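# Plug rack relays into color-matched empty panel sockets

## Task

Take every relay (a small transparent box topped by a colored button) out of the black rack and seat it in the empty panel socket whose colored marking matches that button. Press it fully home so it matches the relays already seated: button facing the same side as theirs, top flush with theirs, upright and not tilted. No click signals that it is seated. Each correctly plugged relay earns credit, but any relay in a socket of the wrong color fails the job, as does any previously seated relay that ends up partly lifted or tilted. A relay counts only if it stays in place without the robot holding it at the end.

## Robot and tools

ROBOT AND FRAME
Two arms, left_arm and right_arm, each with a parallel gripper. All poses in results use one scene frame: origin on the table surface midway between the arms, +x pointing out over the table, +z up, and left_arm sitting toward +y. The names left and right refer to the arms, not to sides of a picture. Printed hand positions can be somewhat off, more so when an arm is stretched far.

Gripper geometry: the fingers extend along the gripper's +z axis and close along its y axis. end_effector_position is the spot between the pads when shut; fingertips go about 19 mm past it when closed and 6 mm when fully open. Closing pushes the tips roughly 13 mm farther from the arm, so keep that clearance over surfaces. A flat block projects about 9 cm from the last joint's axis toward the gripper's +x and rotates with it; watch it near the panel and rack.

execute_actions
Argument actions is a list holding zero or one item. An empty list changes nothing and returns the state plus camera pictures. An action item has rows (1 to 15 rows) and steps (1 to 15, default 15, minimum 4); each step lasts 1/30 s, each row covers one step, and the final row repeats if rows are fewer than steps. A wait item has only steps (up to 300), measured from the previous result, and your reply time counts toward it. Optional pictures: true attaches images to a non-empty call. A refused call moves nothing.

Each row is one flat list of 18 numbers covering both arms, even when only one arm should move: left_arm first, then right_arm, nine numbers each. Per arm: six absolute joint target angles in radians (waist, shoulder, elbow, forearm roll, wrist pitch, wrist roll, same order as the Joint positions line), then gripper position, force_limit, speed, each in [-1, 1]. Stated joint ranges: waist, shoulder, forearm roll, wrist pitch and wrist roll -6.283 to 6.283; elbow -2.792 to 2.792. A target more than 0.010 rad outside a range and farther out than the current angle is refused; true ends may sit 0.010 rad either way, and a target past the true end is clipped there, reported as "joint sent to its limit" (possibly about an earlier, still-running action).

Gripper numbers are absolute settings, not offsets. position: +1 fully open (85 mm), pads touch near -0.8, -1 closes until blocked. force_limit per pad, on a 40 mm object closed slowly: about 20 N at -1, 128 N at 0, 235 N at +1; tiny or thin items may get less. speed: roughly 20 mm/s at -1, 85 at 0, 150 at +1; quicker closing adds up to about 5 N (at 0) or 12 N (at +1). Fingers that have stopped ignore new force or speed until position changes by at least 0.01. To loosen a grip, open first. To leave a gripper alone, resend its previous three values; 0 is itself a command. To grasp, send -1, hold it, and confirm object_status 2.

Motion limits: joint targets move at most 2.09 rad/s (waist, shoulder), 3.14 (elbow), 3.93 (the three wrist joints), with 0.3 s to accelerate, and an arm's joints are timed to finish together. Each step the sent target stays within 0.456 rad (waist, shoulder), 0.683 (elbow) or 0.854 (wrist joints) of the measured angle, and targets implying more than 70 mm of hand travel are scaled back. So large moves need several calls.

RESULTS
State line left_arm: … | right_arm: … gives each hand's position (m), quaternion wxyz, and linear/angular velocities. Joint positions and Joint velocities list each arm's joints (rad, rad/s). object_status: 0 moving, 1 blocked while opening, 2 blocked while closing (holding), 3 reached target or pads met (small items may still be held); any new position resets it to 0 briefly. If a held object slips the fingers re-close on their own, except after a grip at force_limit -1, where status stays 2 even if the object is gone. position_measured is in counts: 3 fully open, ~78 = 60 mm, ~130 = 40 mm, ~180 = 20 mm, ~230 pads touching. "joint command not followed" means the clearance check altered or blocked joint targets; HELD marks steps where the row was not fully sent. MOTOR HOT warns of heating from holding loads; OVER-TEMPERATURE FAULT means brakes engaged until cool.

Timing: a result is produced 4 steps before its action ends; those steps run during your reply, and the next action follows. Between calls arms keep heading to the last row's target until they settle or a step is HELD. Reply time grows with text length.

zoom_image
camera is cam_left_wrist or cam_right_wrist (both 504x504 fisheye); region [x0, y0, x1, y1] in pixels from the top-left corner of that camera's latest image, at most 504 by 504. Returns a more detailed crop.

finished_scene
Pass scene (the current scene number). It is final and reports success; the next scene's task comes with it. Replying without any tool call ends everything.

AVOID
Contact torque reaching a load limit (waist, shoulder 295 N m; elbow 139; wrist joints 39.1, held weight included) or any outside force of 144 N halts that arm for 10 s and drops the rest of the call. Never let the arms collide or press each other. Do not drop relays, knock anything off the table, slam, or shove hard; do not bump seated relays loose. Brief outside tugs on held parts or loose objects may occur. Release each relay and confirm it sits level and upright on its own before finishing.

Each tool is called in YAML: its name, and indented under it one key for each argument.

## Session

execute_actions:
  actions: []

Scene clock: 0.00 s of 8400.00 s.
left_arm: end_effector_position=(+0.2018, +0.8384, +0.2343) position_measured=3 object_status=3 end_effector_quat_wxyz=(-0.322, +0.943, +0.021, +0.078) end_effector_velocity=(-0.000, -0.000, +0.000) end_effector_angular_velocity=(-0.000, -0.002, +0.001) | right_arm: end_effector_position=(+0.7115, -0.2183, +0.1215) position_measured=3 object_status=3 end_effector_quat_wxyz=(+0.332, -0.163, +0.918, +0.144) end_effector_velocity=(-0.000, -0.000, +0.001) end_effector_angular_velocity=(+0.000, -0.001, -0.000)
Joint positions: left_arm=[ 0.629 -0.331  2.408  0.704  0.612 -2.96 ] | right_arm=[-0.093  0.385  1.946  1.195  0.337 -1.302]
Joint velocities: left_arm=[ 0.    -0.     0.     0.    -0.001 -0.002] | right_arm=[-0.    -0.002  0.     0.     0.     0.   ]

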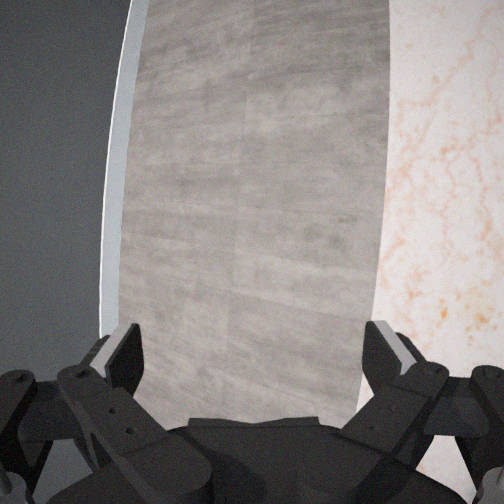

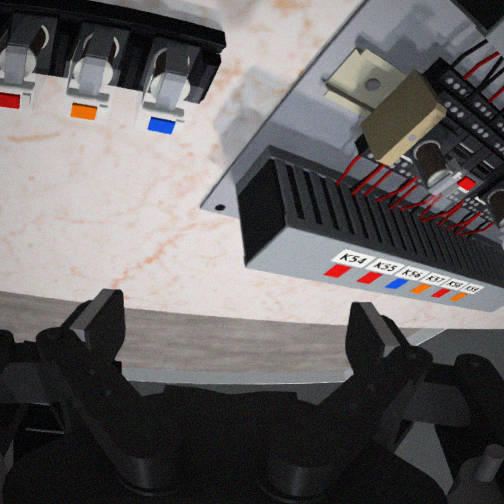

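execute_actions:
  actions:
    - {"rows":[[0.429,-0.331,2.408,0.704,0.612,-2.96,1,0,0,-0.093,0.185,1.946,1.195,0.337,-1.302,1,0,0]],"steps":15}

execute_actions:
  actions:
    - {"steps":20}
  pictures: true

Scene clock: 1.00 s of 8400.00 s.
left_arm: end_effector_position=(+0.2761, +0.7847, +0.2345) position_measured=3 object_status=3 end_effector_quat_wxyz=(-0.313, +0.941, -0.073, +0.110) end_effector_velocity=(+0.026, -0.023, +0.000) end_effector_angular_velocity=(+0.001, +0.001, -0.077) | right_arm: end_effector_position=(+0.7029, -0.2194, +0.2759) position_measured=3 object_status=3 end_effector_quat_wxyz=(+0.419, -0.172, +0.881, +0.138) end_effector_velocity=(-0.045, -0.006, +0.304) end_effector_angular_velocity=(+0.042, -0.373, -0.005)
Joint positions: left_arm=[ 0.43  -0.331  2.408  0.704  0.612 -2.96 ] | right_arm=[-0.093  0.195  1.946  1.195  0.337 -1.302]
Joint velocities: left_arm=[-0.076  0.001 -0.001  0.001  0.     0.001] | right_arm=[-0.001 -0.375 -0.     0.001 -0.003  0.002]
Steps of this call (steps 1 to 19: nothing new was sent; steps 20 to 30: the first 11 steps of this action). Readings (joint positions | what the end effector reports):
20: left_arm=[0.628 -0.331 2.408 0.704 0.612 -2.960] | right_arm=[-0.093 0.385 1.946 1.195 0.337 -1.302] | left_arm position_measured=3 object_status=3 | right_arm position_measured=3 object_status=3
21: left_arm=[0.625 -0.331 2.408 0.704 0.612 -2.960] | right_arm=[-0.093 0.381 1.946 1.195 0.337 -1.302] | left_arm position_measured=3 object_status=3 | right_arm position_measured=3 object_status=3
23: left_arm=[0.595 -0.331 2.408 0.704 0.612 -2.960] | right_arm=[-0.093 0.352 1.946 1.195 0.337 -1.302] | left_arm position_measured=3 object_status=3 | right_arm position_measured=3 object_status=3
27: left_arm=[0.471 -0.331 2.408 0.704 0.612 -2.960] | right_arm=[-0.093 0.256 1.946 1.195 0.337 -1.302] | left_arm position_measured=3 object_status=3 | right_arm position_measured=3 object_status=3
30: the state above

Scene clock: 1.67 s of 8400.00 s.
left_arm: end_effector_position=(+0.2765, +0.7844, +0.2345) position_measured=3 object_status=3 end_effector_quat_wxyz=(-0.313, +0.941, -0.073, +0.110) end_effector_velocity=(-0.000, -0.000, -0.000) end_effector_angular_velocity=(+0.000, +0.002, -0.001) | right_arm: end_effector_position=(+0.7015, -0.2198, +0.2841) position_measured=3 object_status=3 end_effector_quat_wxyz=(+0.423, -0.172, +0.879, +0.137) end_effector_velocity=(+0.000, -0.000, -0.000) end_effector_angular_velocity=(+0.000, +0.000, -0.001)
Joint positions: left_arm=[ 0.429 -0.331  2.408  0.704  0.612 -2.96 ] | right_arm=[-0.093  0.185  1.946  1.195  0.337 -1.302]
Joint velocities: left_arm=[-0.001 -0.     0.001  0.     0.001  0.002] | right_arm=[-0.  0. -0.  0.  0. -0.]
Kept back: nothing.
Steps of this call (steps 1 to 4: the last 4 steps of your previous action; steps 5 to 20: the robot went on to your last target). Readings (joint positions | what the end effector reports):
1: left_arm=[0.429 -0.331 2.408 0.704 0.612 -2.960] | right_arm=[-0.093 0.187 1.946 1.195 0.337 -1.302] | left_arm position_measured=3 object_status=3 | right_arm position_measured=3 object_status=3
2: left_arm=[0.429 -0.331 2.408 0.704 0.612 -2.960] | right_arm=[-0.093 0.185 1.946 1.195 0.337 -1.302] | left_arm position_measured=3 object_status=3 | right_arm position_measured=3 object_status=3
4: left_arm=[0.429 -0.331 2.408 0.704 0.612 -2.960] | right_arm=[-0.093 0.185 1.946 1.195 0.337 -1.302] | left_arm position_measured=3 object_status=3 | right_arm position_measured=3 object_status=3
8: left_arm=[0.429 -0.331 2.408 0.704 0.612 -2.960] | right_arm=[-0.093 0.185 1.946 1.195 0.337 -1.302] | left_arm position_measured=3 object_status=3 | right_arm position_measured=3 object_status=3
20: the state above

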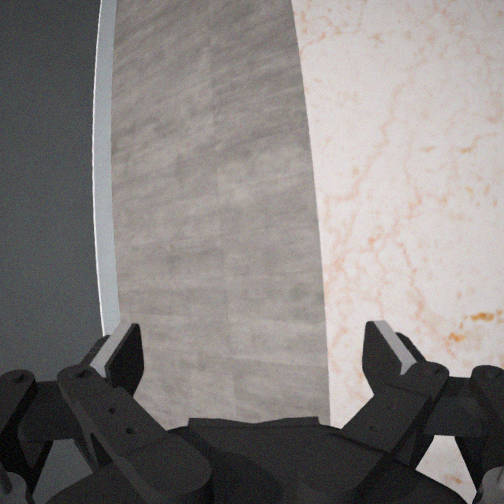

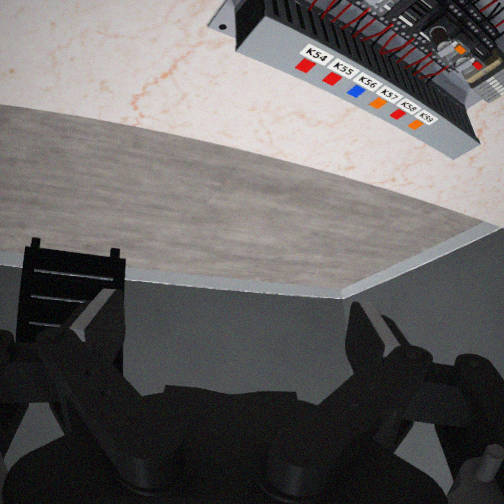

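execute_actions:
  actions:
    - {"rows":[[0.429,-0.331,2.408,0.704,0.612,-2.96,1,0,0,0.046,0.436,1.345,0,1.361,0.249,1,0,0]],"steps":15}

execute_actions:
  actions:
    - {"steps":40}
  pictures: true

Scene clock: 3.27 s of 8400.00 s.
left_arm: end_effector_position=(+0.2765, +0.7844, +0.2345) position_measured=3 object_status=3 end_effector_quat_wxyz=(-0.313, +0.941, -0.073, +0.110) end_effector_velocity=(+0.000, +0.000, +0.000) end_effector_angular_velocity=(+0.000, -0.001, +0.000) | right_arm: end_effector_position=(+0.6945, -0.1132, +0.2960) position_measured=3 object_status=3 end_effector_quat_wxyz=(+0.177, -0.279, +0.922, +0.201) end_effector_velocity=(-0.192, -0.281, -0.198) end_effector_angular_velocity=(-2.241, +2.676, -0.542)
Joint positions: left_arm=[ 0.429 -0.331  2.408  0.704  0.612 -2.96 ] | right_arm=[-0.003  0.347  1.558  0.531  0.967 -0.633]
Joint velocities: left_arm=[ 0.001  0.    -0.    -0.    -0.001  0.   ] | right_arm=[ 0.323  0.588 -1.368 -3.443  2.628  3.796]
Steps of this call (steps 1 to 15: the robot went on to your last target; steps 16 to 37: nothing new was sent; steps 38 to 48: the first 11 steps of this action). Readings (joint positions | what the end effector reports):
38: left_arm=[0.429 -0.331 2.408 0.704 0.612 -2.960] | right_arm=[-0.093 0.185 1.946 1.195 0.337 -1.302] | left_arm position_measured=3 object_status=3 | right_arm position_measured=3 object_status=3
39: left_arm=[0.429 -0.331 2.408 0.704 0.612 -2.960] | right_arm=[-0.092 0.187 1.941 1.188 0.343 -1.295] | left_arm position_measured=3 object_status=3 | right_arm position_measured=3 object_status=3
41: left_arm=[0.429 -0.331 2.408 0.704 0.612 -2.960] | right_arm=[-0.083 0.203 1.902 1.132 0.400 -1.239] | left_arm position_measured=3 object_status=3 | right_arm position_measured=3 object_status=3
45: left_arm=[0.429 -0.331 2.408 0.704 0.612 -2.960] | right_arm=[-0.043 0.276 1.728 0.865 0.666 -0.972] | left_arm position_measured=3 object_status=3 | right_arm position_measured=3 object_status=3
48: the state above

Scene clock: 4.60 s of 8400.00 s.
left_arm: end_effector_position=(+0.2765, +0.7844, +0.2345) position_measured=3 object_status=3 end_effector_quat_wxyz=(-0.313, +0.941, -0.073, +0.110) end_effector_velocity=(+0.000, -0.000, -0.000) end_effector_angular_velocity=(-0.000, -0.001, +0.000) | right_arm: end_effector_position=(+0.6878, -0.2015, +0.2987) position_measured=3 object_status=3 end_effector_quat_wxyz=(-0.000, -0.000, +1.000, -0.000) end_effector_velocity=(+0.000, -0.000, -0.002) end_effector_angular_velocity=(-0.001, +0.002, -0.000)
Joint positions: left_arm=[ 0.429 -0.331  2.408  0.704  0.612 -2.96 ] | right_arm=[ 0.046  0.436  1.345 -0.     1.361  0.249]
Joint velocities: left_arm=[-0.    -0.     0.     0.    -0.001 -0.001] | right_arm=[-0.     0.003 -0.     0.    -0.    -0.   ]
Kept back: nothing.
Steps of this call (steps 1 to 4: the last 4 steps of your previous action; steps 5 to 30: the robot went on to your last target; steps 31 to 40: nothing new was sent). Readings (joint positions | what the end effector reports):
1: left_arm=[0.429 -0.331 2.408 0.704 0.612 -2.960] | right_arm=[0.007 0.365 1.515 0.421 1.049 -0.506] | left_arm position_measured=3 object_status=3 | right_arm position_measured=3 object_status=3
2: left_arm=[0.429 -0.331 2.408 0.704 0.612 -2.960] | right_arm=[0.015 0.380 1.481 0.326 1.117 -0.382] | left_arm position_measured=3 object_status=3 | right_arm position_measured=3 object_status=3
4: left_arm=[0.429 -0.331 2.408 0.704 0.612 -2.960] | right_arm=[0.027 0.402 1.427 0.178 1.217 -0.147] | left_arm position_measured=3 object_status=3 | right_arm position_measured=3 object_status=3
8: left_arm=[0.429 -0.331 2.408 0.704 0.612 -2.960] | right_arm=[0.042 0.430 1.360 0.020 1.336 0.165] | left_arm position_measured=3 object_status=3 | right_arm position_measured=3 object_status=3
40: the state above
All arms were judged still, so your last target was given up. Only a new action makes them travel on or press farther. Fingers that are still opening or closing keep moving.

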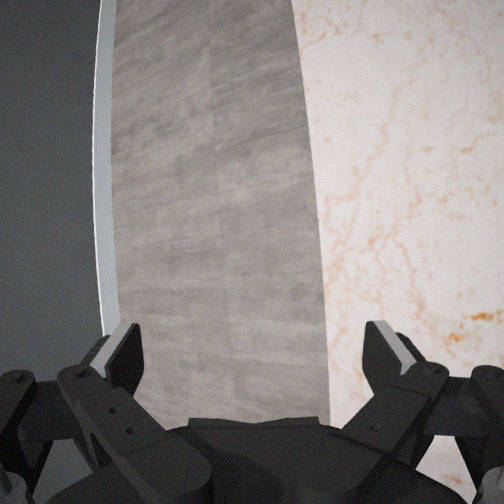

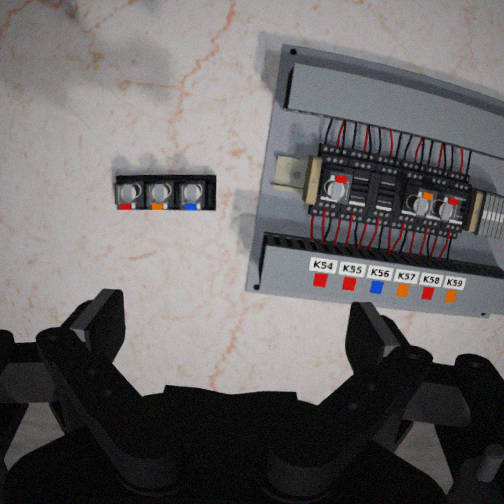

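zoom_image:
  camera: "cam_right_wrist"
  region: [264,130,504,310]

zoom_image:
  camera: "cam_right_wrist"
  region: [100,160,230,225]

Region (264, 130, 504, 310) of cam_right_wrist's 504x504 image, scaled by 2.100, with more detail than that image has; it fills the top 378 rows of this view, and the rest is white.

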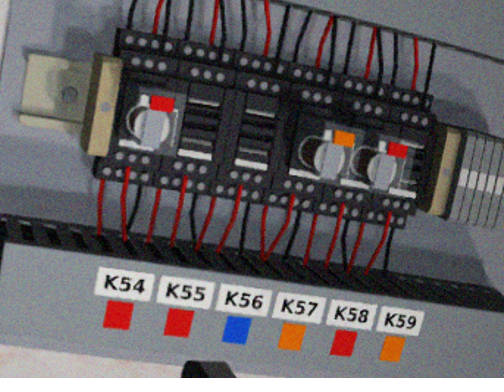

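Region (100, 160, 230, 225) of cam_right_wrist's 504x504 image, scaled by 3.877, with more detail than that image has.

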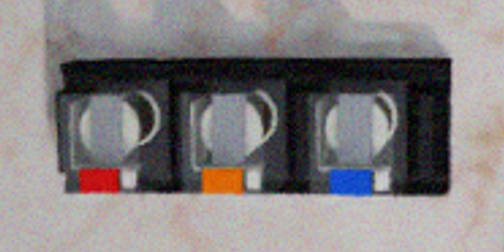

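execute_actions:
  actions:
    - {"rows":[[0.429,-0.331,2.408,0.704,0.612,-2.96,1,0,0,0.046,0.4829,1.4607,0,1.198,0.249,1,0,0]],"steps":15}

execute_actions:
  actions:
    - {"steps":15}
  pictures: true

Scene clock: 5.47 s of 8400.00 s.
left_arm: end_effector_position=(+0.2765, +0.7844, +0.2345) position_measured=3 object_status=3 end_effector_quat_wxyz=(-0.313, +0.941, -0.073, +0.110) end_effector_velocity=(-0.001, +0.000, -0.000) end_effector_angular_velocity=(+0.000, +0.001, +0.001) | right_arm: end_effector_position=(+0.6881, -0.2014, +0.1987) position_measured=3 object_status=3 end_effector_quat_wxyz=(-0.000, -0.000, +1.000, -0.000) end_effector_velocity=(+0.000, +0.000, +0.001) end_effector_angular_velocity=(+0.001, -0.003, +0.000)
Joint positions: left_arm=[ 0.429 -0.331  2.408  0.704  0.612 -2.96 ] | right_arm=[ 0.046  0.483  1.46  -0.     1.198  0.249]
Joint velocities: left_arm=[0.002 0.    0.    0.    0.001 0.001] | right_arm=[ 0.    -0.002  0.     0.001 -0.002 -0.   ]
Steps of this call (steps 1 to 15: nothing new was sent; steps 16 to 26: the first 11 steps of this action). Readings (joint positions | what the end effector reports):
16: left_arm=[0.429 -0.331 2.408 0.704 0.612 -2.960] | right_arm=[0.046 0.436 1.345 -0.000 1.361 0.249] | left_arm position_measured=3 object_status=3 | right_arm position_measured=3 object_status=3
17: left_arm=[0.429 -0.331 2.408 0.704 0.612 -2.960] | right_arm=[0.046 0.438 1.349 -0.000 1.355 0.249] | left_arm position_measured=3 object_status=3 | right_arm position_measured=3 object_status=3
19: left_arm=[0.429 -0.331 2.408 0.704 0.612 -2.960] | right_arm=[0.046 0.453 1.389 -0.000 1.300 0.249] | left_arm position_measured=3 object_status=3 | right_arm position_measured=3 object_status=3
23: left_arm=[0.429 -0.331 2.408 0.704 0.612 -2.960] | right_arm=[0.046 0.483 1.460 -0.000 1.200 0.249] | left_arm position_measured=3 object_status=3 | right_arm position_measured=3 object_status=3
26: the state above

Scene clock: 5.97 s of 8400.00 s.
left_arm: end_effector_position=(+0.2765, +0.7844, +0.2345) position_measured=3 object_status=3 end_effector_quat_wxyz=(-0.313, +0.941, -0.073, +0.110) end_effector_velocity=(-0.001, +0.000, -0.000) end_effector_angular_velocity=(-0.001, -0.000, +0.003) | right_arm: end_effector_position=(+0.6879, -0.2015, +0.1988) position_measured=3 object_status=3 end_effector_quat_wxyz=(-0.000, -0.000, +1.000, -0.000) end_effector_velocity=(+0.000, +0.000, +0.000) end_effector_angular_velocity=(+0.000, -0.000, +0.000)
Joint positions: left_arm=[ 0.429 -0.331  2.408  0.704  0.612 -2.96 ] | right_arm=[ 0.046  0.483  1.461 -0.     1.198  0.249]
Joint velocities: left_arm=[ 0.001 -0.     0.    -0.     0.001 -0.002] | right_arm=[ 0. -0. -0.  0. -0.  0.]
Kept back: nothing.
Steps of this call (steps 1 to 4: the last 4 steps of your previous action; steps 5 to 15: the robot went on to your last target). Readings (joint positions | what the end effector reports):
1: left_arm=[0.429 -0.331 2.408 0.704 0.612 -2.960] | right_arm=[0.046 0.483 1.460 -0.000 1.198 0.249] | left_arm position_measured=3 object_status=3 | right_arm position_measured=3 object_status=3
2: left_arm=[0.429 -0.331 2.408 0.704 0.612 -2.960] | right_arm=[0.046 0.483 1.460 -0.000 1.198 0.249] | left_arm position_measured=3 object_status=3 | right_arm position_measured=3 object_status=3
4: left_arm=[0.429 -0.331 2.408 0.704 0.612 -2.960] | right_arm=[0.046 0.483 1.461 -0.000 1.198 0.249] | left_arm position_measured=3 object_status=3 | right_arm position_measured=3 object_status=3
8: left_arm=[0.429 -0.331 2.408 0.704 0.612 -2.960] | right_arm=[0.046 0.483 1.461 -0.000 1.198 0.249] | left_arm position_measured=3 object_status=3 | right_arm position_measured=3 object_status=3
15: the state above
All arms were judged still, so your last target was given up. Only a new action makes them travel on or press farther. Fingers that are still opening or closing keep moving.

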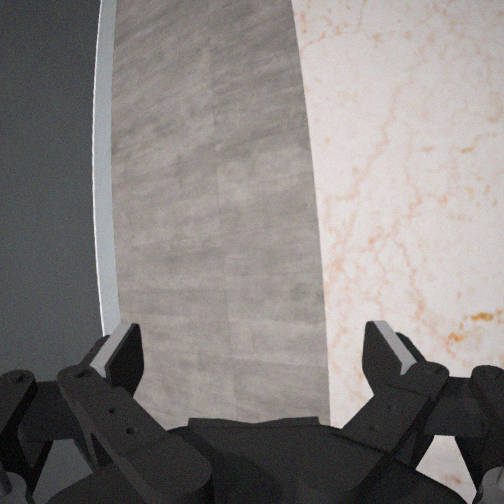

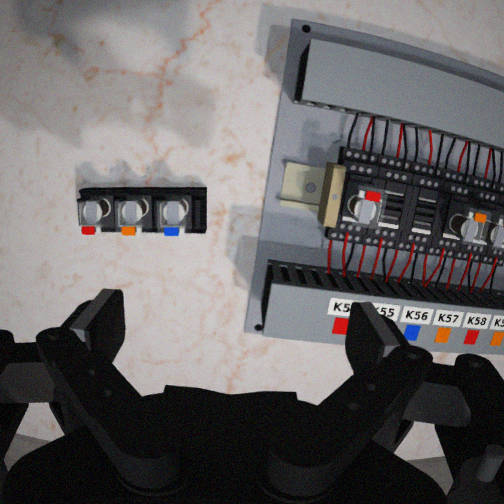

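zoom_image:
  camera: "cam_right_wrist"
  region: [60,170,228,254]

zoom_image:
  camera: "cam_right_wrist"
  region: [240,130,504,350]

execute_actions:
  actions:
    - {"rows":[[0.429,-0.331,2.408,0.704,0.612,-2.96,1,0,0,0.046,0.4829,1.4607,0,1.198,-2.8926,1,0,0]],"steps":15}

execute_actions:
  actions:
    - {"steps":30}
  pictures: true

Region (60, 170, 228, 254) of cam_right_wrist's 504x504 image, scaled by 3.000, with more detail than that image has.

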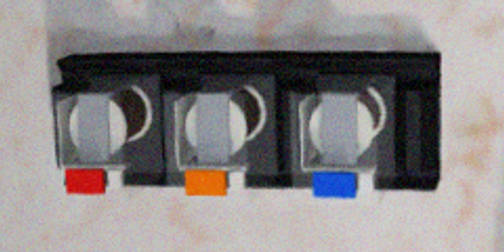

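Region (240, 130, 504, 350) of cam_right_wrist's 504x504 image, scaled by 1.909, with more detail than that image has.

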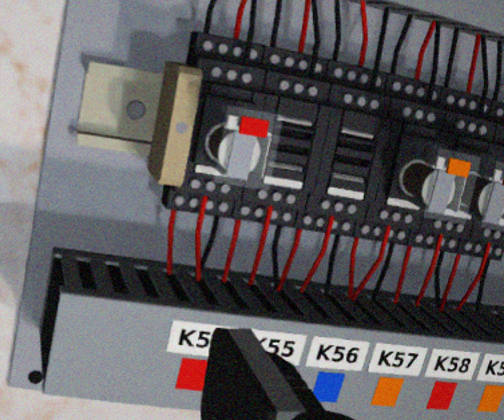

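Scene clock: 7.00 s of 8400.00 s.
left_arm: end_effector_position=(+0.2765, +0.7844, +0.2345) position_measured=3 object_status=3 end_effector_quat_wxyz=(-0.313, +0.941, -0.073, +0.110) end_effector_velocity=(+0.001, +0.000, +0.000) end_effector_angular_velocity=(+0.000, -0.001, -0.001) | right_arm: end_effector_position=(+0.6879, -0.2015, +0.1988) position_measured=3 object_status=3 end_effector_quat_wxyz=(-0.000, -0.347, +0.938, +0.000) end_effector_velocity=(+0.000, -0.000, -0.001) end_effector_angular_velocity=(-0.001, +0.001, +3.814)
Joint positions: left_arm=[ 0.429 -0.331  2.408  0.704  0.612 -2.96 ] | right_arm=[ 0.046  0.483  1.461  0.     1.198 -0.459]
Joint velocities: left_arm=[-0.     0.    -0.001  0.    -0.     0.   ] | right_arm=[-0.     0.001  0.    -0.    -0.    -3.814]
Steps of this call (steps 1 to 20: nothing new was sent; steps 21 to 31: the first 11 steps of this action). Readings (joint positions | what the end effector reports):
21: left_arm=[0.429 -0.331 2.408 0.704 0.612 -2.960] | right_arm=[0.046 0.483 1.461 0.000 1.198 0.249] | left_arm position_measured=3 object_status=3 | right_arm position_measured=3 object_status=3
22: left_arm=[0.429 -0.331 2.408 0.704 0.612 -2.960] | right_arm=[0.046 0.483 1.461 0.000 1.198 0.242] | left_arm position_measured=3 object_status=3 | right_arm position_measured=3 object_status=3
24: left_arm=[0.429 -0.331 2.408 0.704 0.612 -2.960] | right_arm=[0.046 0.483 1.461 0.000 1.198 0.186] | left_arm position_measured=3 object_status=3 | right_arm position_measured=3 object_status=3
28: left_arm=[0.429 -0.331 2.408 0.704 0.612 -2.960] | right_arm=[0.046 0.483 1.461 0.000 1.198 -0.100] | left_arm position_measured=3 object_status=3 | right_arm position_measured=3 object_status=3
31: the state above

Scene clock: 8.00 s of 8400.00 s.
left_arm: end_effector_position=(+0.2765, +0.7844, +0.2345) position_measured=3 object_status=3 end_effector_quat_wxyz=(-0.313, +0.941, -0.073, +0.110) end_effector_velocity=(-0.000, +0.000, +0.000) end_effector_angular_velocity=(-0.000, -0.001, +0.001) | right_arm: end_effector_position=(+0.6879, -0.2015, +0.1988) position_measured=3 object_status=3 end_effector_quat_wxyz=(-0.000, +1.000, +0.000, -0.000) end_effector_velocity=(+0.000, -0.000, +0.001) end_effector_angular_velocity=(+0.000, -0.001, +0.001)
Joint positions: left_arm=[ 0.429 -0.331  2.408  0.704  0.612 -2.96 ] | right_arm=[ 0.046  0.483  1.461  0.     1.198 -2.893]
Joint velocities: left_arm=[ 0.    -0.     0.     0.    -0.001 -0.001] | right_arm=[-0.    -0.001 -0.     0.     0.    -0.001]
Kept back: nothing.
Steps of this call (steps 1 to 4: the last 4 steps of your previous action; steps 5 to 30: the robot went on to your last target). Readings (joint positions | what the end effector reports):
1: left_arm=[0.429 -0.331 2.408 0.704 0.612 -2.960] | right_arm=[0.046 0.483 1.461 0.000 1.198 -0.588] | left_arm position_measured=3 object_status=3 | right_arm position_measured=3 object_status=3
2: left_arm=[0.429 -0.331 2.408 0.704 0.612 -2.960] | right_arm=[0.046 0.483 1.461 0.000 1.198 -0.716] | left_arm position_measured=3 object_status=3 | right_arm position_measured=3 object_status=3
4: left_arm=[0.429 -0.331 2.408 0.704 0.612 -2.960] | right_arm=[0.046 0.483 1.461 0.000 1.198 -0.972] | left_arm position_measured=3 object_status=3 | right_arm position_measured=3 object_status=3
8: left_arm=[0.429 -0.331 2.408 0.704 0.612 -2.960] | right_arm=[0.046 0.483 1.461 0.000 1.198 -1.486] | left_arm position_measured=3 object_status=3 | right_arm position_measured=3 object_status=3
30: the state above

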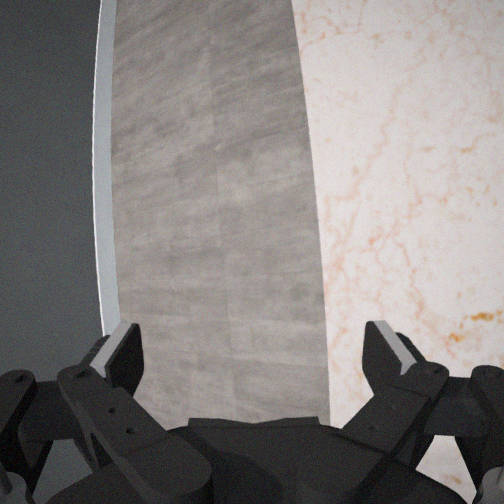

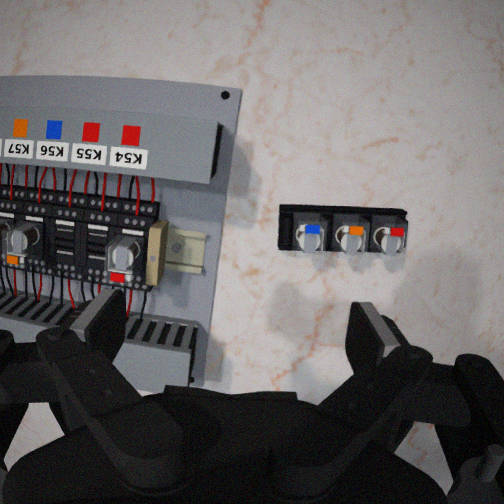

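execute_actions:
  actions:
    - {"rows":[[0.429,-0.331,2.408,0.704,0.612,-2.96,1,0,0,-0.055,0.4745,1.5898,0,1.0773,-4.5644,1,0,0]],"steps":15}

execute_actions:
  actions:
    - {"steps":15}
  pictures: true

Scene clock: 9.33 s of 8400.00 s.
left_arm: end_effector_position=(+0.2765, +0.7844, +0.2345) position_measured=3 object_status=3 end_effector_quat_wxyz=(-0.313, +0.941, -0.073, +0.110) end_effector_velocity=(+0.001, +0.000, +0.001) end_effector_angular_velocity=(+0.000, -0.002, +0.001) | right_arm: end_effector_position=(+0.6809, -0.2588, +0.1586) position_measured=3 object_status=3 end_effector_quat_wxyz=(-0.000, +0.949, +0.315, -0.000) end_effector_velocity=(-0.034, -0.179, -0.125) end_effector_angular_velocity=(+0.001, -0.001, +3.596)
Joint positions: left_arm=[ 0.429 -0.331  2.408  0.704  0.612 -2.96 ] | right_arm=[-0.022  0.477  1.548  0.     1.117 -3.6  ]
Joint velocities: left_arm=[ 0.     0.    -0.001 -0.    -0.001 -0.001] | right_arm=[-0.216 -0.019  0.277  0.001 -0.26  -3.813]
Steps of this call (steps 1 to 15: the robot went on to your last target; steps 16 to 29: nothing new was sent; steps 30 to 40: the first 11 steps of this action). Readings (joint positions | what the end effector reports):
30: left_arm=[0.429 -0.331 2.408 0.704 0.612 -2.960] | right_arm=[0.046 0.483 1.461 0.000 1.198 -2.893] | left_arm position_measured=3 object_status=3 | right_arm position_measured=3 object_status=3
31: left_arm=[0.429 -0.331 2.408 0.704 0.612 -2.960] | right_arm=[0.045 0.483 1.462 0.000 1.197 -2.900] | left_arm position_measured=3 object_status=3 | right_arm position_measured=3 object_status=3
33: left_arm=[0.429 -0.331 2.408 0.704 0.612 -2.960] | right_arm=[0.039 0.482 1.470 0.000 1.189 -2.956] | left_arm position_measured=3 object_status=3 | right_arm position_measured=3 object_status=3
37: left_arm=[0.429 -0.331 2.408 0.704 0.612 -2.960] | right_arm=[0.006 0.480 1.512 0.000 1.150 -3.241] | left_arm position_measured=3 object_status=3 | right_arm position_measured=3 object_status=3
40: the state above

Scene clock: 9.83 s of 8400.00 s.
left_arm: end_effector_position=(+0.2765, +0.7844, +0.2345) position_measured=3 object_status=3 end_effector_quat_wxyz=(-0.313, +0.941, -0.073, +0.110) end_effector_velocity=(+0.001, -0.000, +0.000) end_effector_angular_velocity=(+0.000, -0.000, -0.001) | right_arm: end_effector_position=(+0.6749, -0.2857, +0.1400) position_measured=3 object_status=3 end_effector_quat_wxyz=(+0.000, +0.707, +0.707, +0.000) end_effector_velocity=(-0.000, +0.000, -0.001) end_effector_angular_velocity=(-0.000, +0.001, +0.003)
Joint positions: left_arm=[ 0.429 -0.331  2.408  0.704  0.612 -2.96 ] | right_arm=[-0.055  0.474  1.59   0.     1.077 -4.564]
Joint velocities: left_arm=[-0.001  0.    -0.001  0.     0.     0.   ] | right_arm=[ 0.     0.001  0.    -0.    -0.    -0.003]
Kept back: nothing.
Steps of this call (steps 1 to 4: the last 4 steps of your previous action; steps 5 to 15: the robot went on to your last target). Readings (joint positions | what the end effector reports):
1: left_arm=[0.429 -0.331 2.408 0.704 0.612 -2.960] | right_arm=[-0.029 0.477 1.556 0.000 1.109 -3.729] | left_arm position_measured=3 object_status=3 | right_arm position_measured=3 object_status=3
2: left_arm=[0.429 -0.331 2.408 0.704 0.612 -2.960] | right_arm=[-0.034 0.476 1.563 0.000 1.102 -3.857] | left_arm position_measured=3 object_status=3 | right_arm position_measured=3 object_status=3
4: left_arm=[0.429 -0.331 2.408 0.704 0.612 -2.960] | right_arm=[-0.042 0.476 1.573 0.000 1.093 -4.105] | left_arm position_measured=3 object_status=3 | right_arm position_measured=3 object_status=3
8: left_arm=[0.429 -0.331 2.408 0.704 0.612 -2.960] | right_arm=[-0.052 0.475 1.586 0.000 1.081 -4.450] | left_arm position_measured=3 object_status=3 | right_arm position_measured=3 object_status=3
15: the state above

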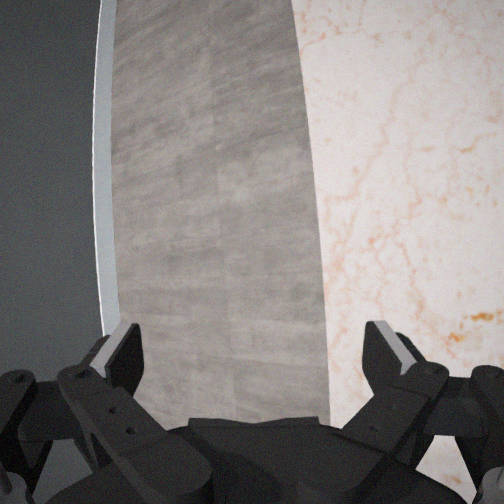

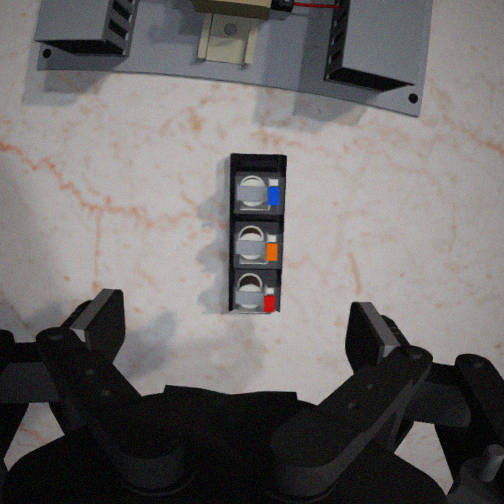

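zoom_image:
  camera: "cam_right_wrist"
  region: [190,140,330,330]

Region (190, 140, 330, 330) of cam_right_wrist's 504x504 image, scaled by 2.653, with more detail than that image has; it fills the left 371 columns of this view, and the rest is white.

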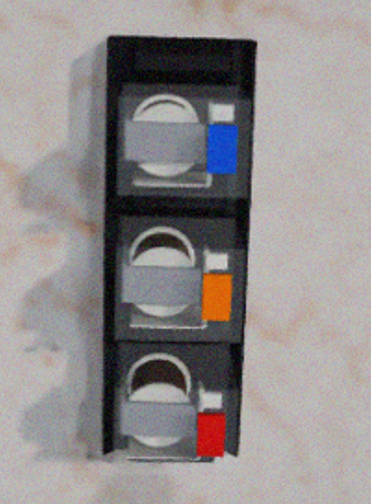

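execute_actions:
  actions:
    - {"rows":[[0.429,-0.331,2.408,0.704,0.612,-2.96,1,0,0,-0.0548,0.537,1.6238,0,0.9808,-4.5642,1,0,0]],"steps":15}

execute_actions:
  actions:
    - {"steps":10}
  pictures: true

zoom_image:
  camera: "cam_right_wrist"
  region: [100,150,400,450]

Scene clock: 10.83 s of 8400.00 s.
left_arm: end_effector_position=(+0.2765, +0.7844, +0.2345) position_measured=3 object_status=3 end_effector_quat_wxyz=(-0.313, +0.941, -0.073, +0.110) end_effector_velocity=(-0.000, +0.000, +0.000) end_effector_angular_velocity=(+0.000, -0.001, +0.001) | right_arm: end_effector_position=(+0.6809, -0.2847, +0.0749) position_measured=3 object_status=3 end_effector_quat_wxyz=(-0.000, +0.707, +0.707, -0.000) end_effector_velocity=(-0.000, +0.001, +0.000) end_effector_angular_velocity=(-0.000, -0.001, +0.001)
Joint positions: left_arm=[ 0.429 -0.331  2.408  0.704  0.612 -2.96 ] | right_arm=[-0.055  0.537  1.624 -0.     0.981 -4.564]
Joint velocities: left_arm=[ 0.001 -0.    -0.     0.    -0.001  0.   ] | right_arm=[ 0.001 -0.001  0.    -0.    -0.    -0.   ]
Steps of this call (steps 1 to 15: the robot went on to your last target; steps 16 to 19: nothing new was sent; steps 20 to 30: the first 11 steps of this action). Readings (joint positions | what the end effector reports):
20: left_arm=[0.429 -0.331 2.408 0.704 0.612 -2.960] | right_arm=[-0.055 0.475 1.590 0.000 1.077 -4.564] | left_arm position_measured=3 object_status=3 | right_arm position_measured=3 object_status=3
21: left_arm=[0.429 -0.331 2.408 0.704 0.612 -2.960] | right_arm=[-0.055 0.477 1.591 0.000 1.071 -4.564] | left_arm position_measured=3 object_status=3 | right_arm position_measured=3 object_status=3
23: left_arm=[0.429 -0.331 2.408 0.704 0.612 -2.960] | right_arm=[-0.055 0.506 1.608 0.000 1.026 -4.564] | left_arm position_measured=3 object_status=3 | right_arm position_measured=3 object_status=3
27: left_arm=[0.429 -0.331 2.408 0.704 0.612 -2.960] | right_arm=[-0.055 0.537 1.624 -0.000 0.981 -4.564] | left_arm position_measured=3 object_status=3 | right_arm position_measured=3 object_status=3
30: the state above

Scene clock: 11.17 s of 8400.00 s.
left_arm: end_effector_position=(+0.2765, +0.7844, +0.2345) position_measured=3 object_status=3 end_effector_quat_wxyz=(-0.313, +0.941, -0.073, +0.110) end_effector_velocity=(-0.000, +0.000, -0.000) end_effector_angular_velocity=(-0.000, -0.001, +0.002) | right_arm: end_effector_position=(+0.6809, -0.2846, +0.0750) position_measured=3 object_status=3 end_effector_quat_wxyz=(-0.000, +0.707, +0.707, -0.000) end_effector_velocity=(+0.000, -0.000, +0.002) end_effector_angular_velocity=(+0.000, -0.003, -0.001)
Joint positions: left_arm=[ 0.429 -0.331  2.408  0.704  0.612 -2.96 ] | right_arm=[-0.055  0.537  1.624 -0.     0.981 -4.564]
Joint velocities: left_arm=[ 0.001 -0.     0.     0.     0.    -0.001] | right_arm=[-0.001 -0.002 -0.    -0.    -0.     0.001]
Kept back: nothing.
Steps of this call (steps 1 to 4: the last 4 steps of your previous action; steps 5 to 10: the robot went on to your last target). Readings (joint positions | what the end effector reports):
1: left_arm=[0.429 -0.331 2.408 0.704 0.612 -2.960] | right_arm=[-0.055 0.537 1.624 -0.000 0.981 -4.564] | left_arm position_measured=3 object_status=3 | right_arm position_measured=3 object_status=3
2: left_arm=[0.429 -0.331 2.408 0.704 0.612 -2.960] | right_arm=[-0.055 0.537 1.624 -0.000 0.981 -4.564] | left_arm position_measured=3 object_status=3 | right_arm position_measured=3 object_status=3
4: left_arm=[0.429 -0.331 2.408 0.704 0.612 -2.960] | right_arm=[-0.055 0.537 1.624 -0.000 0.981 -4.564] | left_arm position_measured=3 object_status=3 | right_arm position_measured=3 object_status=3
8: left_arm=[0.429 -0.331 2.408 0.704 0.612 -2.960] | right_arm=[-0.055 0.537 1.624 -0.000 0.981 -4.564] | left_arm position_measured=3 object_status=3 | right_arm position_measured=3 object_status=3
10: the state above

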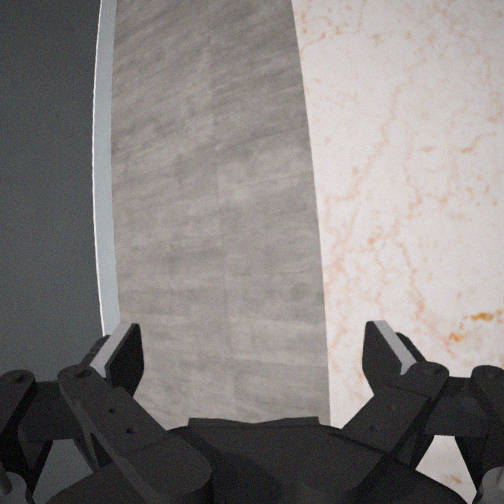

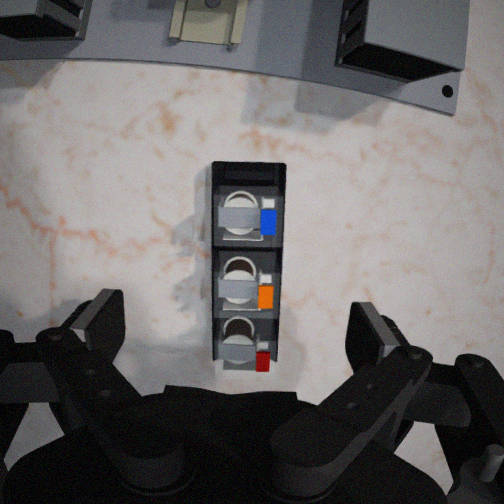

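Region (100, 150, 400, 450) of cam_right_wrist's 504x504 image, scaled by 1.680, with more detail than that image has.

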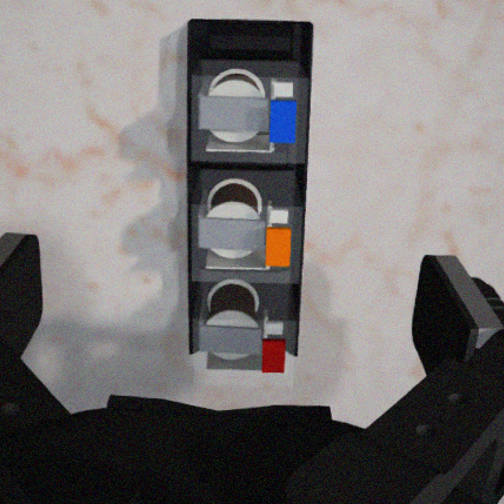

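execute_actions:
  actions:
    - {"rows":[[0.429,-0.331,2.408,0.704,0.612,-2.96,1,0,0,-0.0548,0.5602,1.6389,0,0.9425,-4.5642,0.3,-0.7,0]],"steps":15}
  pictures: true

Scene clock: 11.83 s of 8400.00 s.
left_arm: end_effector_position=(+0.2765, +0.7844, +0.2345) position_measured=3 object_status=3 end_effector_quat_wxyz=(-0.313, +0.941, -0.073, +0.110) end_effector_velocity=(+0.001, -0.000, +0.000) end_effector_angular_velocity=(+0.001, -0.001, -0.003) | right_arm: end_effector_position=(+0.6809, -0.2846, +0.0499) position_measured=63 object_status=0 end_effector_quat_wxyz=(-0.000, +0.707, +0.707, -0.000) end_effector_velocity=(+0.000, -0.001, +0.000) end_effector_angular_velocity=(+0.000, -0.000, -0.001)
Joint positions: left_arm=[ 0.429 -0.331  2.408  0.704  0.612 -2.96 ] | right_arm=[-0.055  0.56   1.639  0.     0.943 -4.564]
Joint velocities: left_arm=[-0.001 -0.001  0.    -0.    -0.001  0.001] | right_arm=[-0.001 -0.     0.     0.     0.     0.   ]
Steps of this call (steps 1 to 9: the robot went on to your last target; steps 10 to 20: the first 11 steps of this action). Readings (joint positions | what the end effector reports):
10: left_arm=[0.429 -0.331 2.408 0.704 0.612 -2.960] | right_arm=[-0.055 0.537 1.624 0.000 0.981 -4.564] | left_arm position_measured=3 object_status=3 | right_arm position_measured=3 object_status=0
11: left_arm=[0.429 -0.331 2.408 0.704 0.612 -2.960] | right_arm=[-0.055 0.540 1.626 0.000 0.974 -4.564] | left_arm position_measured=3 object_status=3 | right_arm position_measured=4 object_status=0
13: left_arm=[0.429 -0.331 2.408 0.704 0.612 -2.960] | right_arm=[-0.055 0.558 1.639 0.000 0.946 -4.564] | left_arm position_measured=3 object_status=3 | right_arm position_measured=13 object_status=0
17: left_arm=[0.429 -0.331 2.408 0.704 0.612 -2.960] | right_arm=[-0.055 0.560 1.639 0.000 0.943 -4.564] | left_arm position_measured=3 object_status=3 | right_arm position_measured=41 object_status=0
20: the state above

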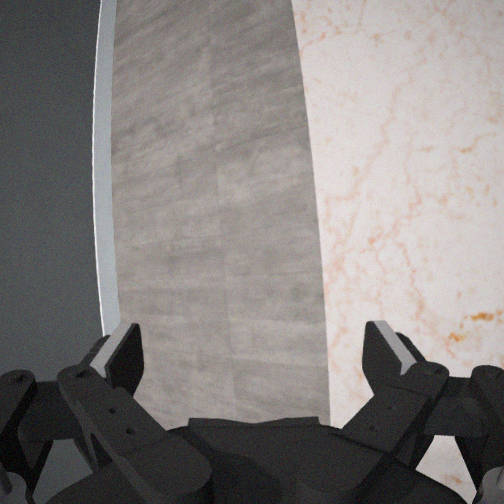

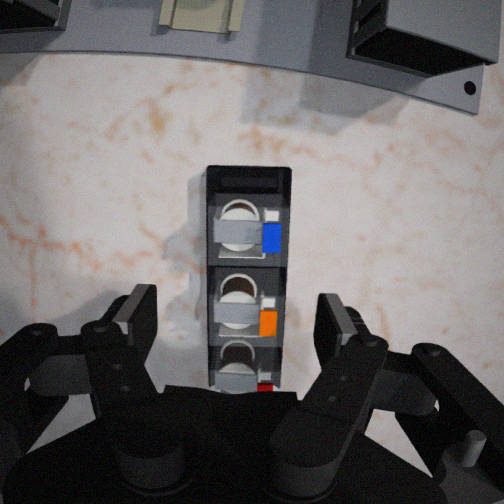

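execute_actions:
  actions:
    - {"rows":[[0.429,-0.331,2.408,0.704,0.612,-2.96,1,0,0,-0.0548,0.5736,1.6467,0,0.9213,-4.5642,0.0,-0.5,0]],"steps":15}
  pictures: true

Scene clock: 12.47 s of 8400.00 s.
left_arm: end_effector_position=(+0.2765, +0.7844, +0.2345) position_measured=3 object_status=3 end_effector_quat_wxyz=(-0.313, +0.941, -0.073, +0.110) end_effector_velocity=(-0.000, +0.000, -0.001) end_effector_angular_velocity=(-0.001, -0.000, +0.002) | right_arm: end_effector_position=(+0.6808, -0.2847, +0.0360) position_measured=128 object_status=0 end_effector_quat_wxyz=(+0.000, +0.707, +0.707, -0.000) end_effector_velocity=(-0.000, +0.001, -0.000) end_effector_angular_velocity=(+0.000, +0.000, +0.001)
Joint positions: left_arm=[ 0.429 -0.331  2.408  0.704  0.612 -2.96 ] | right_arm=[-0.055  0.574  1.647 -0.     0.921 -4.564]
Joint velocities: left_arm=[ 0.001  0.     0.001  0.    -0.    -0.002] | right_arm=[ 0.001  0.    -0.     0.001  0.    -0.   ]
Steps of this call (steps 1 to 4: the last 4 steps of your previous action; steps 5 to 8: the robot went on to your last target; steps 9 to 19: the first 11 steps of this action). Readings (joint positions | what the end effector reports):
9: left_arm=[0.429 -0.331 2.408 0.704 0.612 -2.960] | right_arm=[-0.055 0.560 1.639 0.000 0.942 -4.564] | left_arm position_measured=3 object_status=3 | right_arm position_measured=91 object_status=0
10: left_arm=[0.429 -0.331 2.408 0.704 0.612 -2.960] | right_arm=[-0.055 0.563 1.641 0.000 0.936 -4.564] | left_arm position_measured=3 object_status=3 | right_arm position_measured=91 object_status=0
12: left_arm=[0.429 -0.331 2.408 0.704 0.612 -2.960] | right_arm=[-0.055 0.573 1.647 -0.000 0.922 -4.564] | left_arm position_measured=3 object_status=3 | right_arm position_measured=101 object_status=0
16: left_arm=[0.429 -0.331 2.408 0.704 0.612 -2.960] | right_arm=[-0.055 0.574 1.647 -0.000 0.921 -4.564] | left_arm position_measured=3 object_status=3 | right_arm position_measured=125 object_status=0
19: the state above

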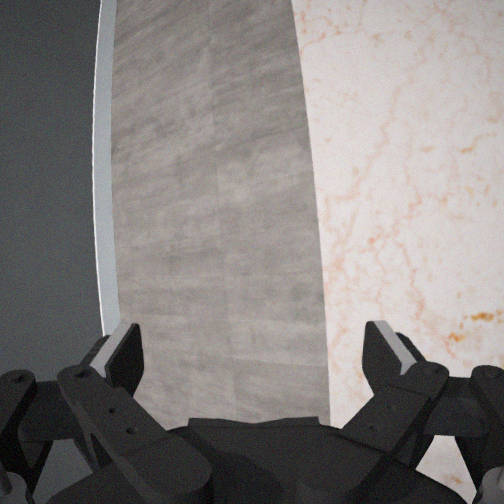

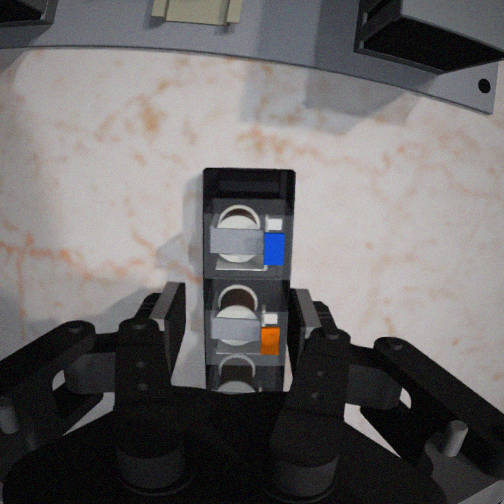

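execute_actions:
  actions:
    - {"rows":[[0.429,-0.331,2.408,0.704,0.612,-2.96,1,0,0,-0.055,0.5775,1.6399,0,0.9242,-4.5644,0.0,-0.5,0],[0.429,-0.331,2.408,0.704,0.612,-2.96,1,0,0,-0.055,0.5775,1.6399,0,0.9242,-4.5644,0.0,-0.5,0],[0.429,-0.331,2.408,0.704,0.612,-2.96,1,0,0,-0.055,0.5775,1.6399,0,0.9242,-4.5644,0.0,-0.5,0],[0.429,-0.331,2.408,0.704,0.612,-2.96,1,0,0,-0.055,0.5775,1.6399,0,0.9242,-4.5644,-1,-0.5,-0.5]],"steps":15}
  pictures: true

Scene clock: 13.23 s of 8400.00 s.
left_arm: end_effector_position=(+0.2765, +0.7844, +0.2345) position_measured=3 object_status=3 end_effector_quat_wxyz=(-0.313, +0.941, -0.073, +0.110) end_effector_velocity=(+0.001, -0.000, +0.000) end_effector_angular_velocity=(+0.000, -0.000, -0.001) | right_arm: end_effector_position=(+0.6839, -0.2843, +0.0361) position_measured=152 object_status=0 end_effector_quat_wxyz=(+0.000, +0.707, +0.707, +0.000) end_effector_velocity=(-0.000, -0.000, -0.001) end_effector_angular_velocity=(+0.000, +0.001, -0.000)
Joint positions: left_arm=[ 0.429 -0.331  2.408  0.704  0.612 -2.96 ] | right_arm=[-0.055  0.577  1.64   0.     0.924 -4.564]
Joint velocities: left_arm=[-0.001 -0.    -0.     0.     0.     0.   ] | right_arm=[-0.     0.001  0.     0.     0.    -0.   ]
Steps of this call (steps 1 to 4: the last 4 steps of your previous action; steps 5 to 12: the robot went on to your last target; steps 13 to 23: the first 11 steps of this action). Readings (joint positions | what the end effector reports):
13: left_arm=[0.429 -0.331 2.408 0.704 0.612 -2.960] | right_arm=[-0.055 0.574 1.647 -0.000 0.921 -4.564] | left_arm position_measured=3 object_status=3 | right_arm position_measured=128 object_status=3
14: left_arm=[0.429 -0.331 2.408 0.704 0.612 -2.960] | right_arm=[-0.055 0.575 1.643 0.000 0.922 -4.564] | left_arm position_measured=3 object_status=3 | right_arm position_measured=128 object_status=3
16: left_arm=[0.429 -0.331 2.408 0.704 0.612 -2.960] | right_arm=[-0.055 0.577 1.640 0.000 0.924 -4.564] | left_arm position_measured=3 object_status=3 | right_arm position_measured=128 object_status=0
20: left_arm=[0.429 -0.331 2.408 0.704 0.612 -2.960] | right_arm=[-0.055 0.577 1.640 0.000 0.924 -4.564] | left_arm position_measured=3 object_status=3 | right_arm position_measured=139 object_status=0
23: the state above

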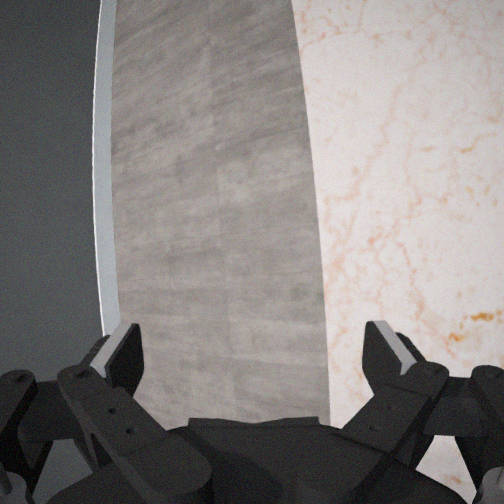

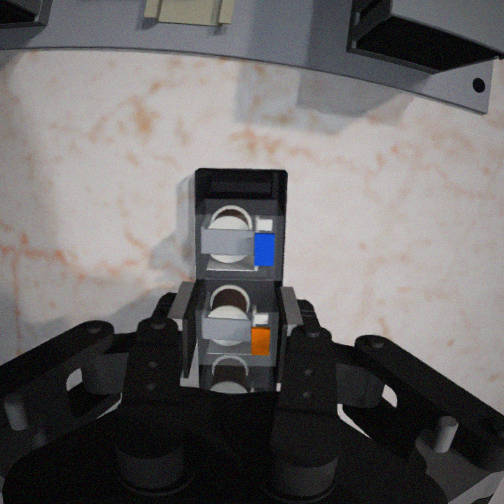

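execute_actions:
  actions:
    - {"steps":12}
  pictures: true

zoom_image:
  camera: "cam_right_wrist"
  region: [150,230,330,410]

Scene clock: 13.63 s of 8400.00 s.
left_arm: end_effector_position=(+0.2765, +0.7844, +0.2345) position_measured=3 object_status=3 end_effector_quat_wxyz=(-0.313, +0.941, -0.073, +0.110) end_effector_velocity=(+0.000, -0.000, +0.000) end_effector_angular_velocity=(+0.000, +0.000, -0.001) | right_arm: end_effector_position=(+0.6839, -0.2843, +0.0361) position_measured=164 object_status=2 end_effector_quat_wxyz=(+0.000, +0.707, +0.707, +0.000) end_effector_velocity=(+0.000, -0.001, +0.000) end_effector_angular_velocity=(-0.000, -0.001, -0.001)
Joint positions: left_arm=[ 0.429 -0.331  2.408  0.704  0.612 -2.96 ] | right_arm=[-0.055  0.577  1.64   0.     0.924 -4.564]
Joint velocities: left_arm=[-0.001 -0.    -0.    -0.     0.     0.001] | right_arm=[-0.001 -0.    -0.    -0.    -0.    -0.   ]
Kept back: nothing.
Steps of this call (steps 1 to 4: the last 4 steps of your previous action; steps 5 to 12: the robot went on to your last target). Readings (joint positions | what the end effector reports):
1: left_arm=[0.429 -0.331 2.408 0.704 0.612 -2.960] | right_arm=[-0.055 0.577 1.640 0.000 0.924 -4.564] | left_arm position_measured=3 object_status=3 | right_arm position_measured=157 object_status=0
2: left_arm=[0.429 -0.331 2.408 0.704 0.612 -2.960] | right_arm=[-0.055 0.577 1.640 0.000 0.924 -4.564] | left_arm position_measured=3 object_status=3 | right_arm position_measured=161 object_status=0
4: left_arm=[0.429 -0.331 2.408 0.704 0.612 -2.960] | right_arm=[-0.055 0.577 1.640 0.000 0.924 -4.564] | left_arm position_measured=3 object_status=3 | right_arm position_measured=164 object_status=0
8: left_arm=[0.429 -0.331 2.408 0.704 0.612 -2.960] | right_arm=[-0.055 0.577 1.640 0.000 0.924 -4.564] | left_arm position_measured=3 object_status=3 | right_arm position_measured=164 object_status=2
12: the state above

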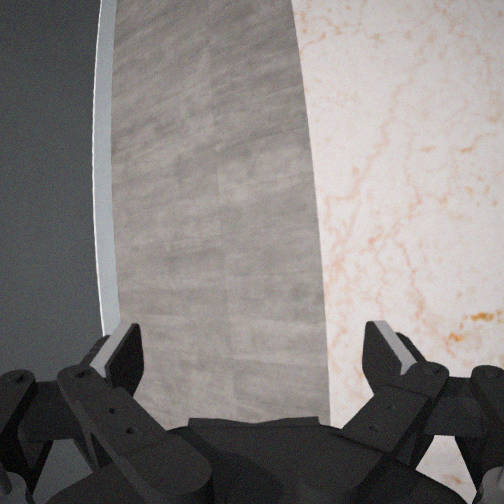

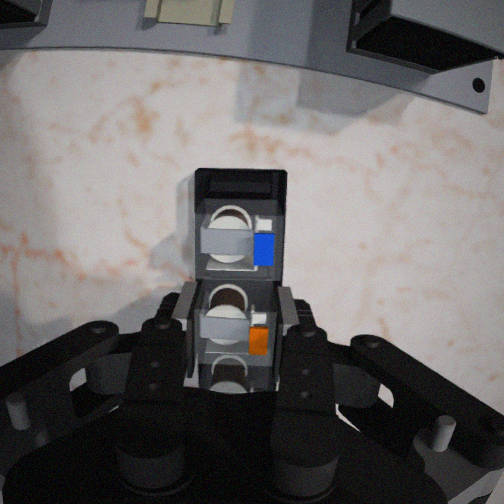

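Region (150, 230, 330, 410) of cam_right_wrist's 504x504 image, scaled by 2.800, with more detail than that image has.

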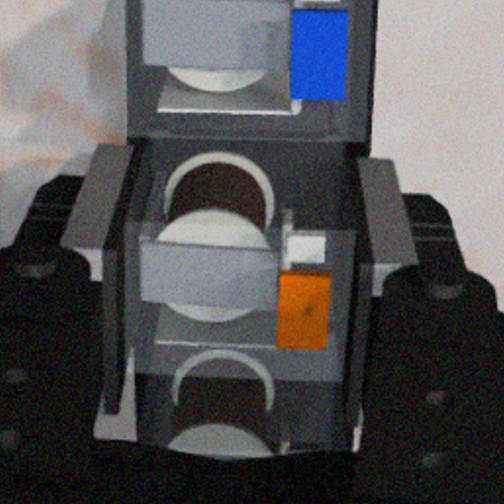

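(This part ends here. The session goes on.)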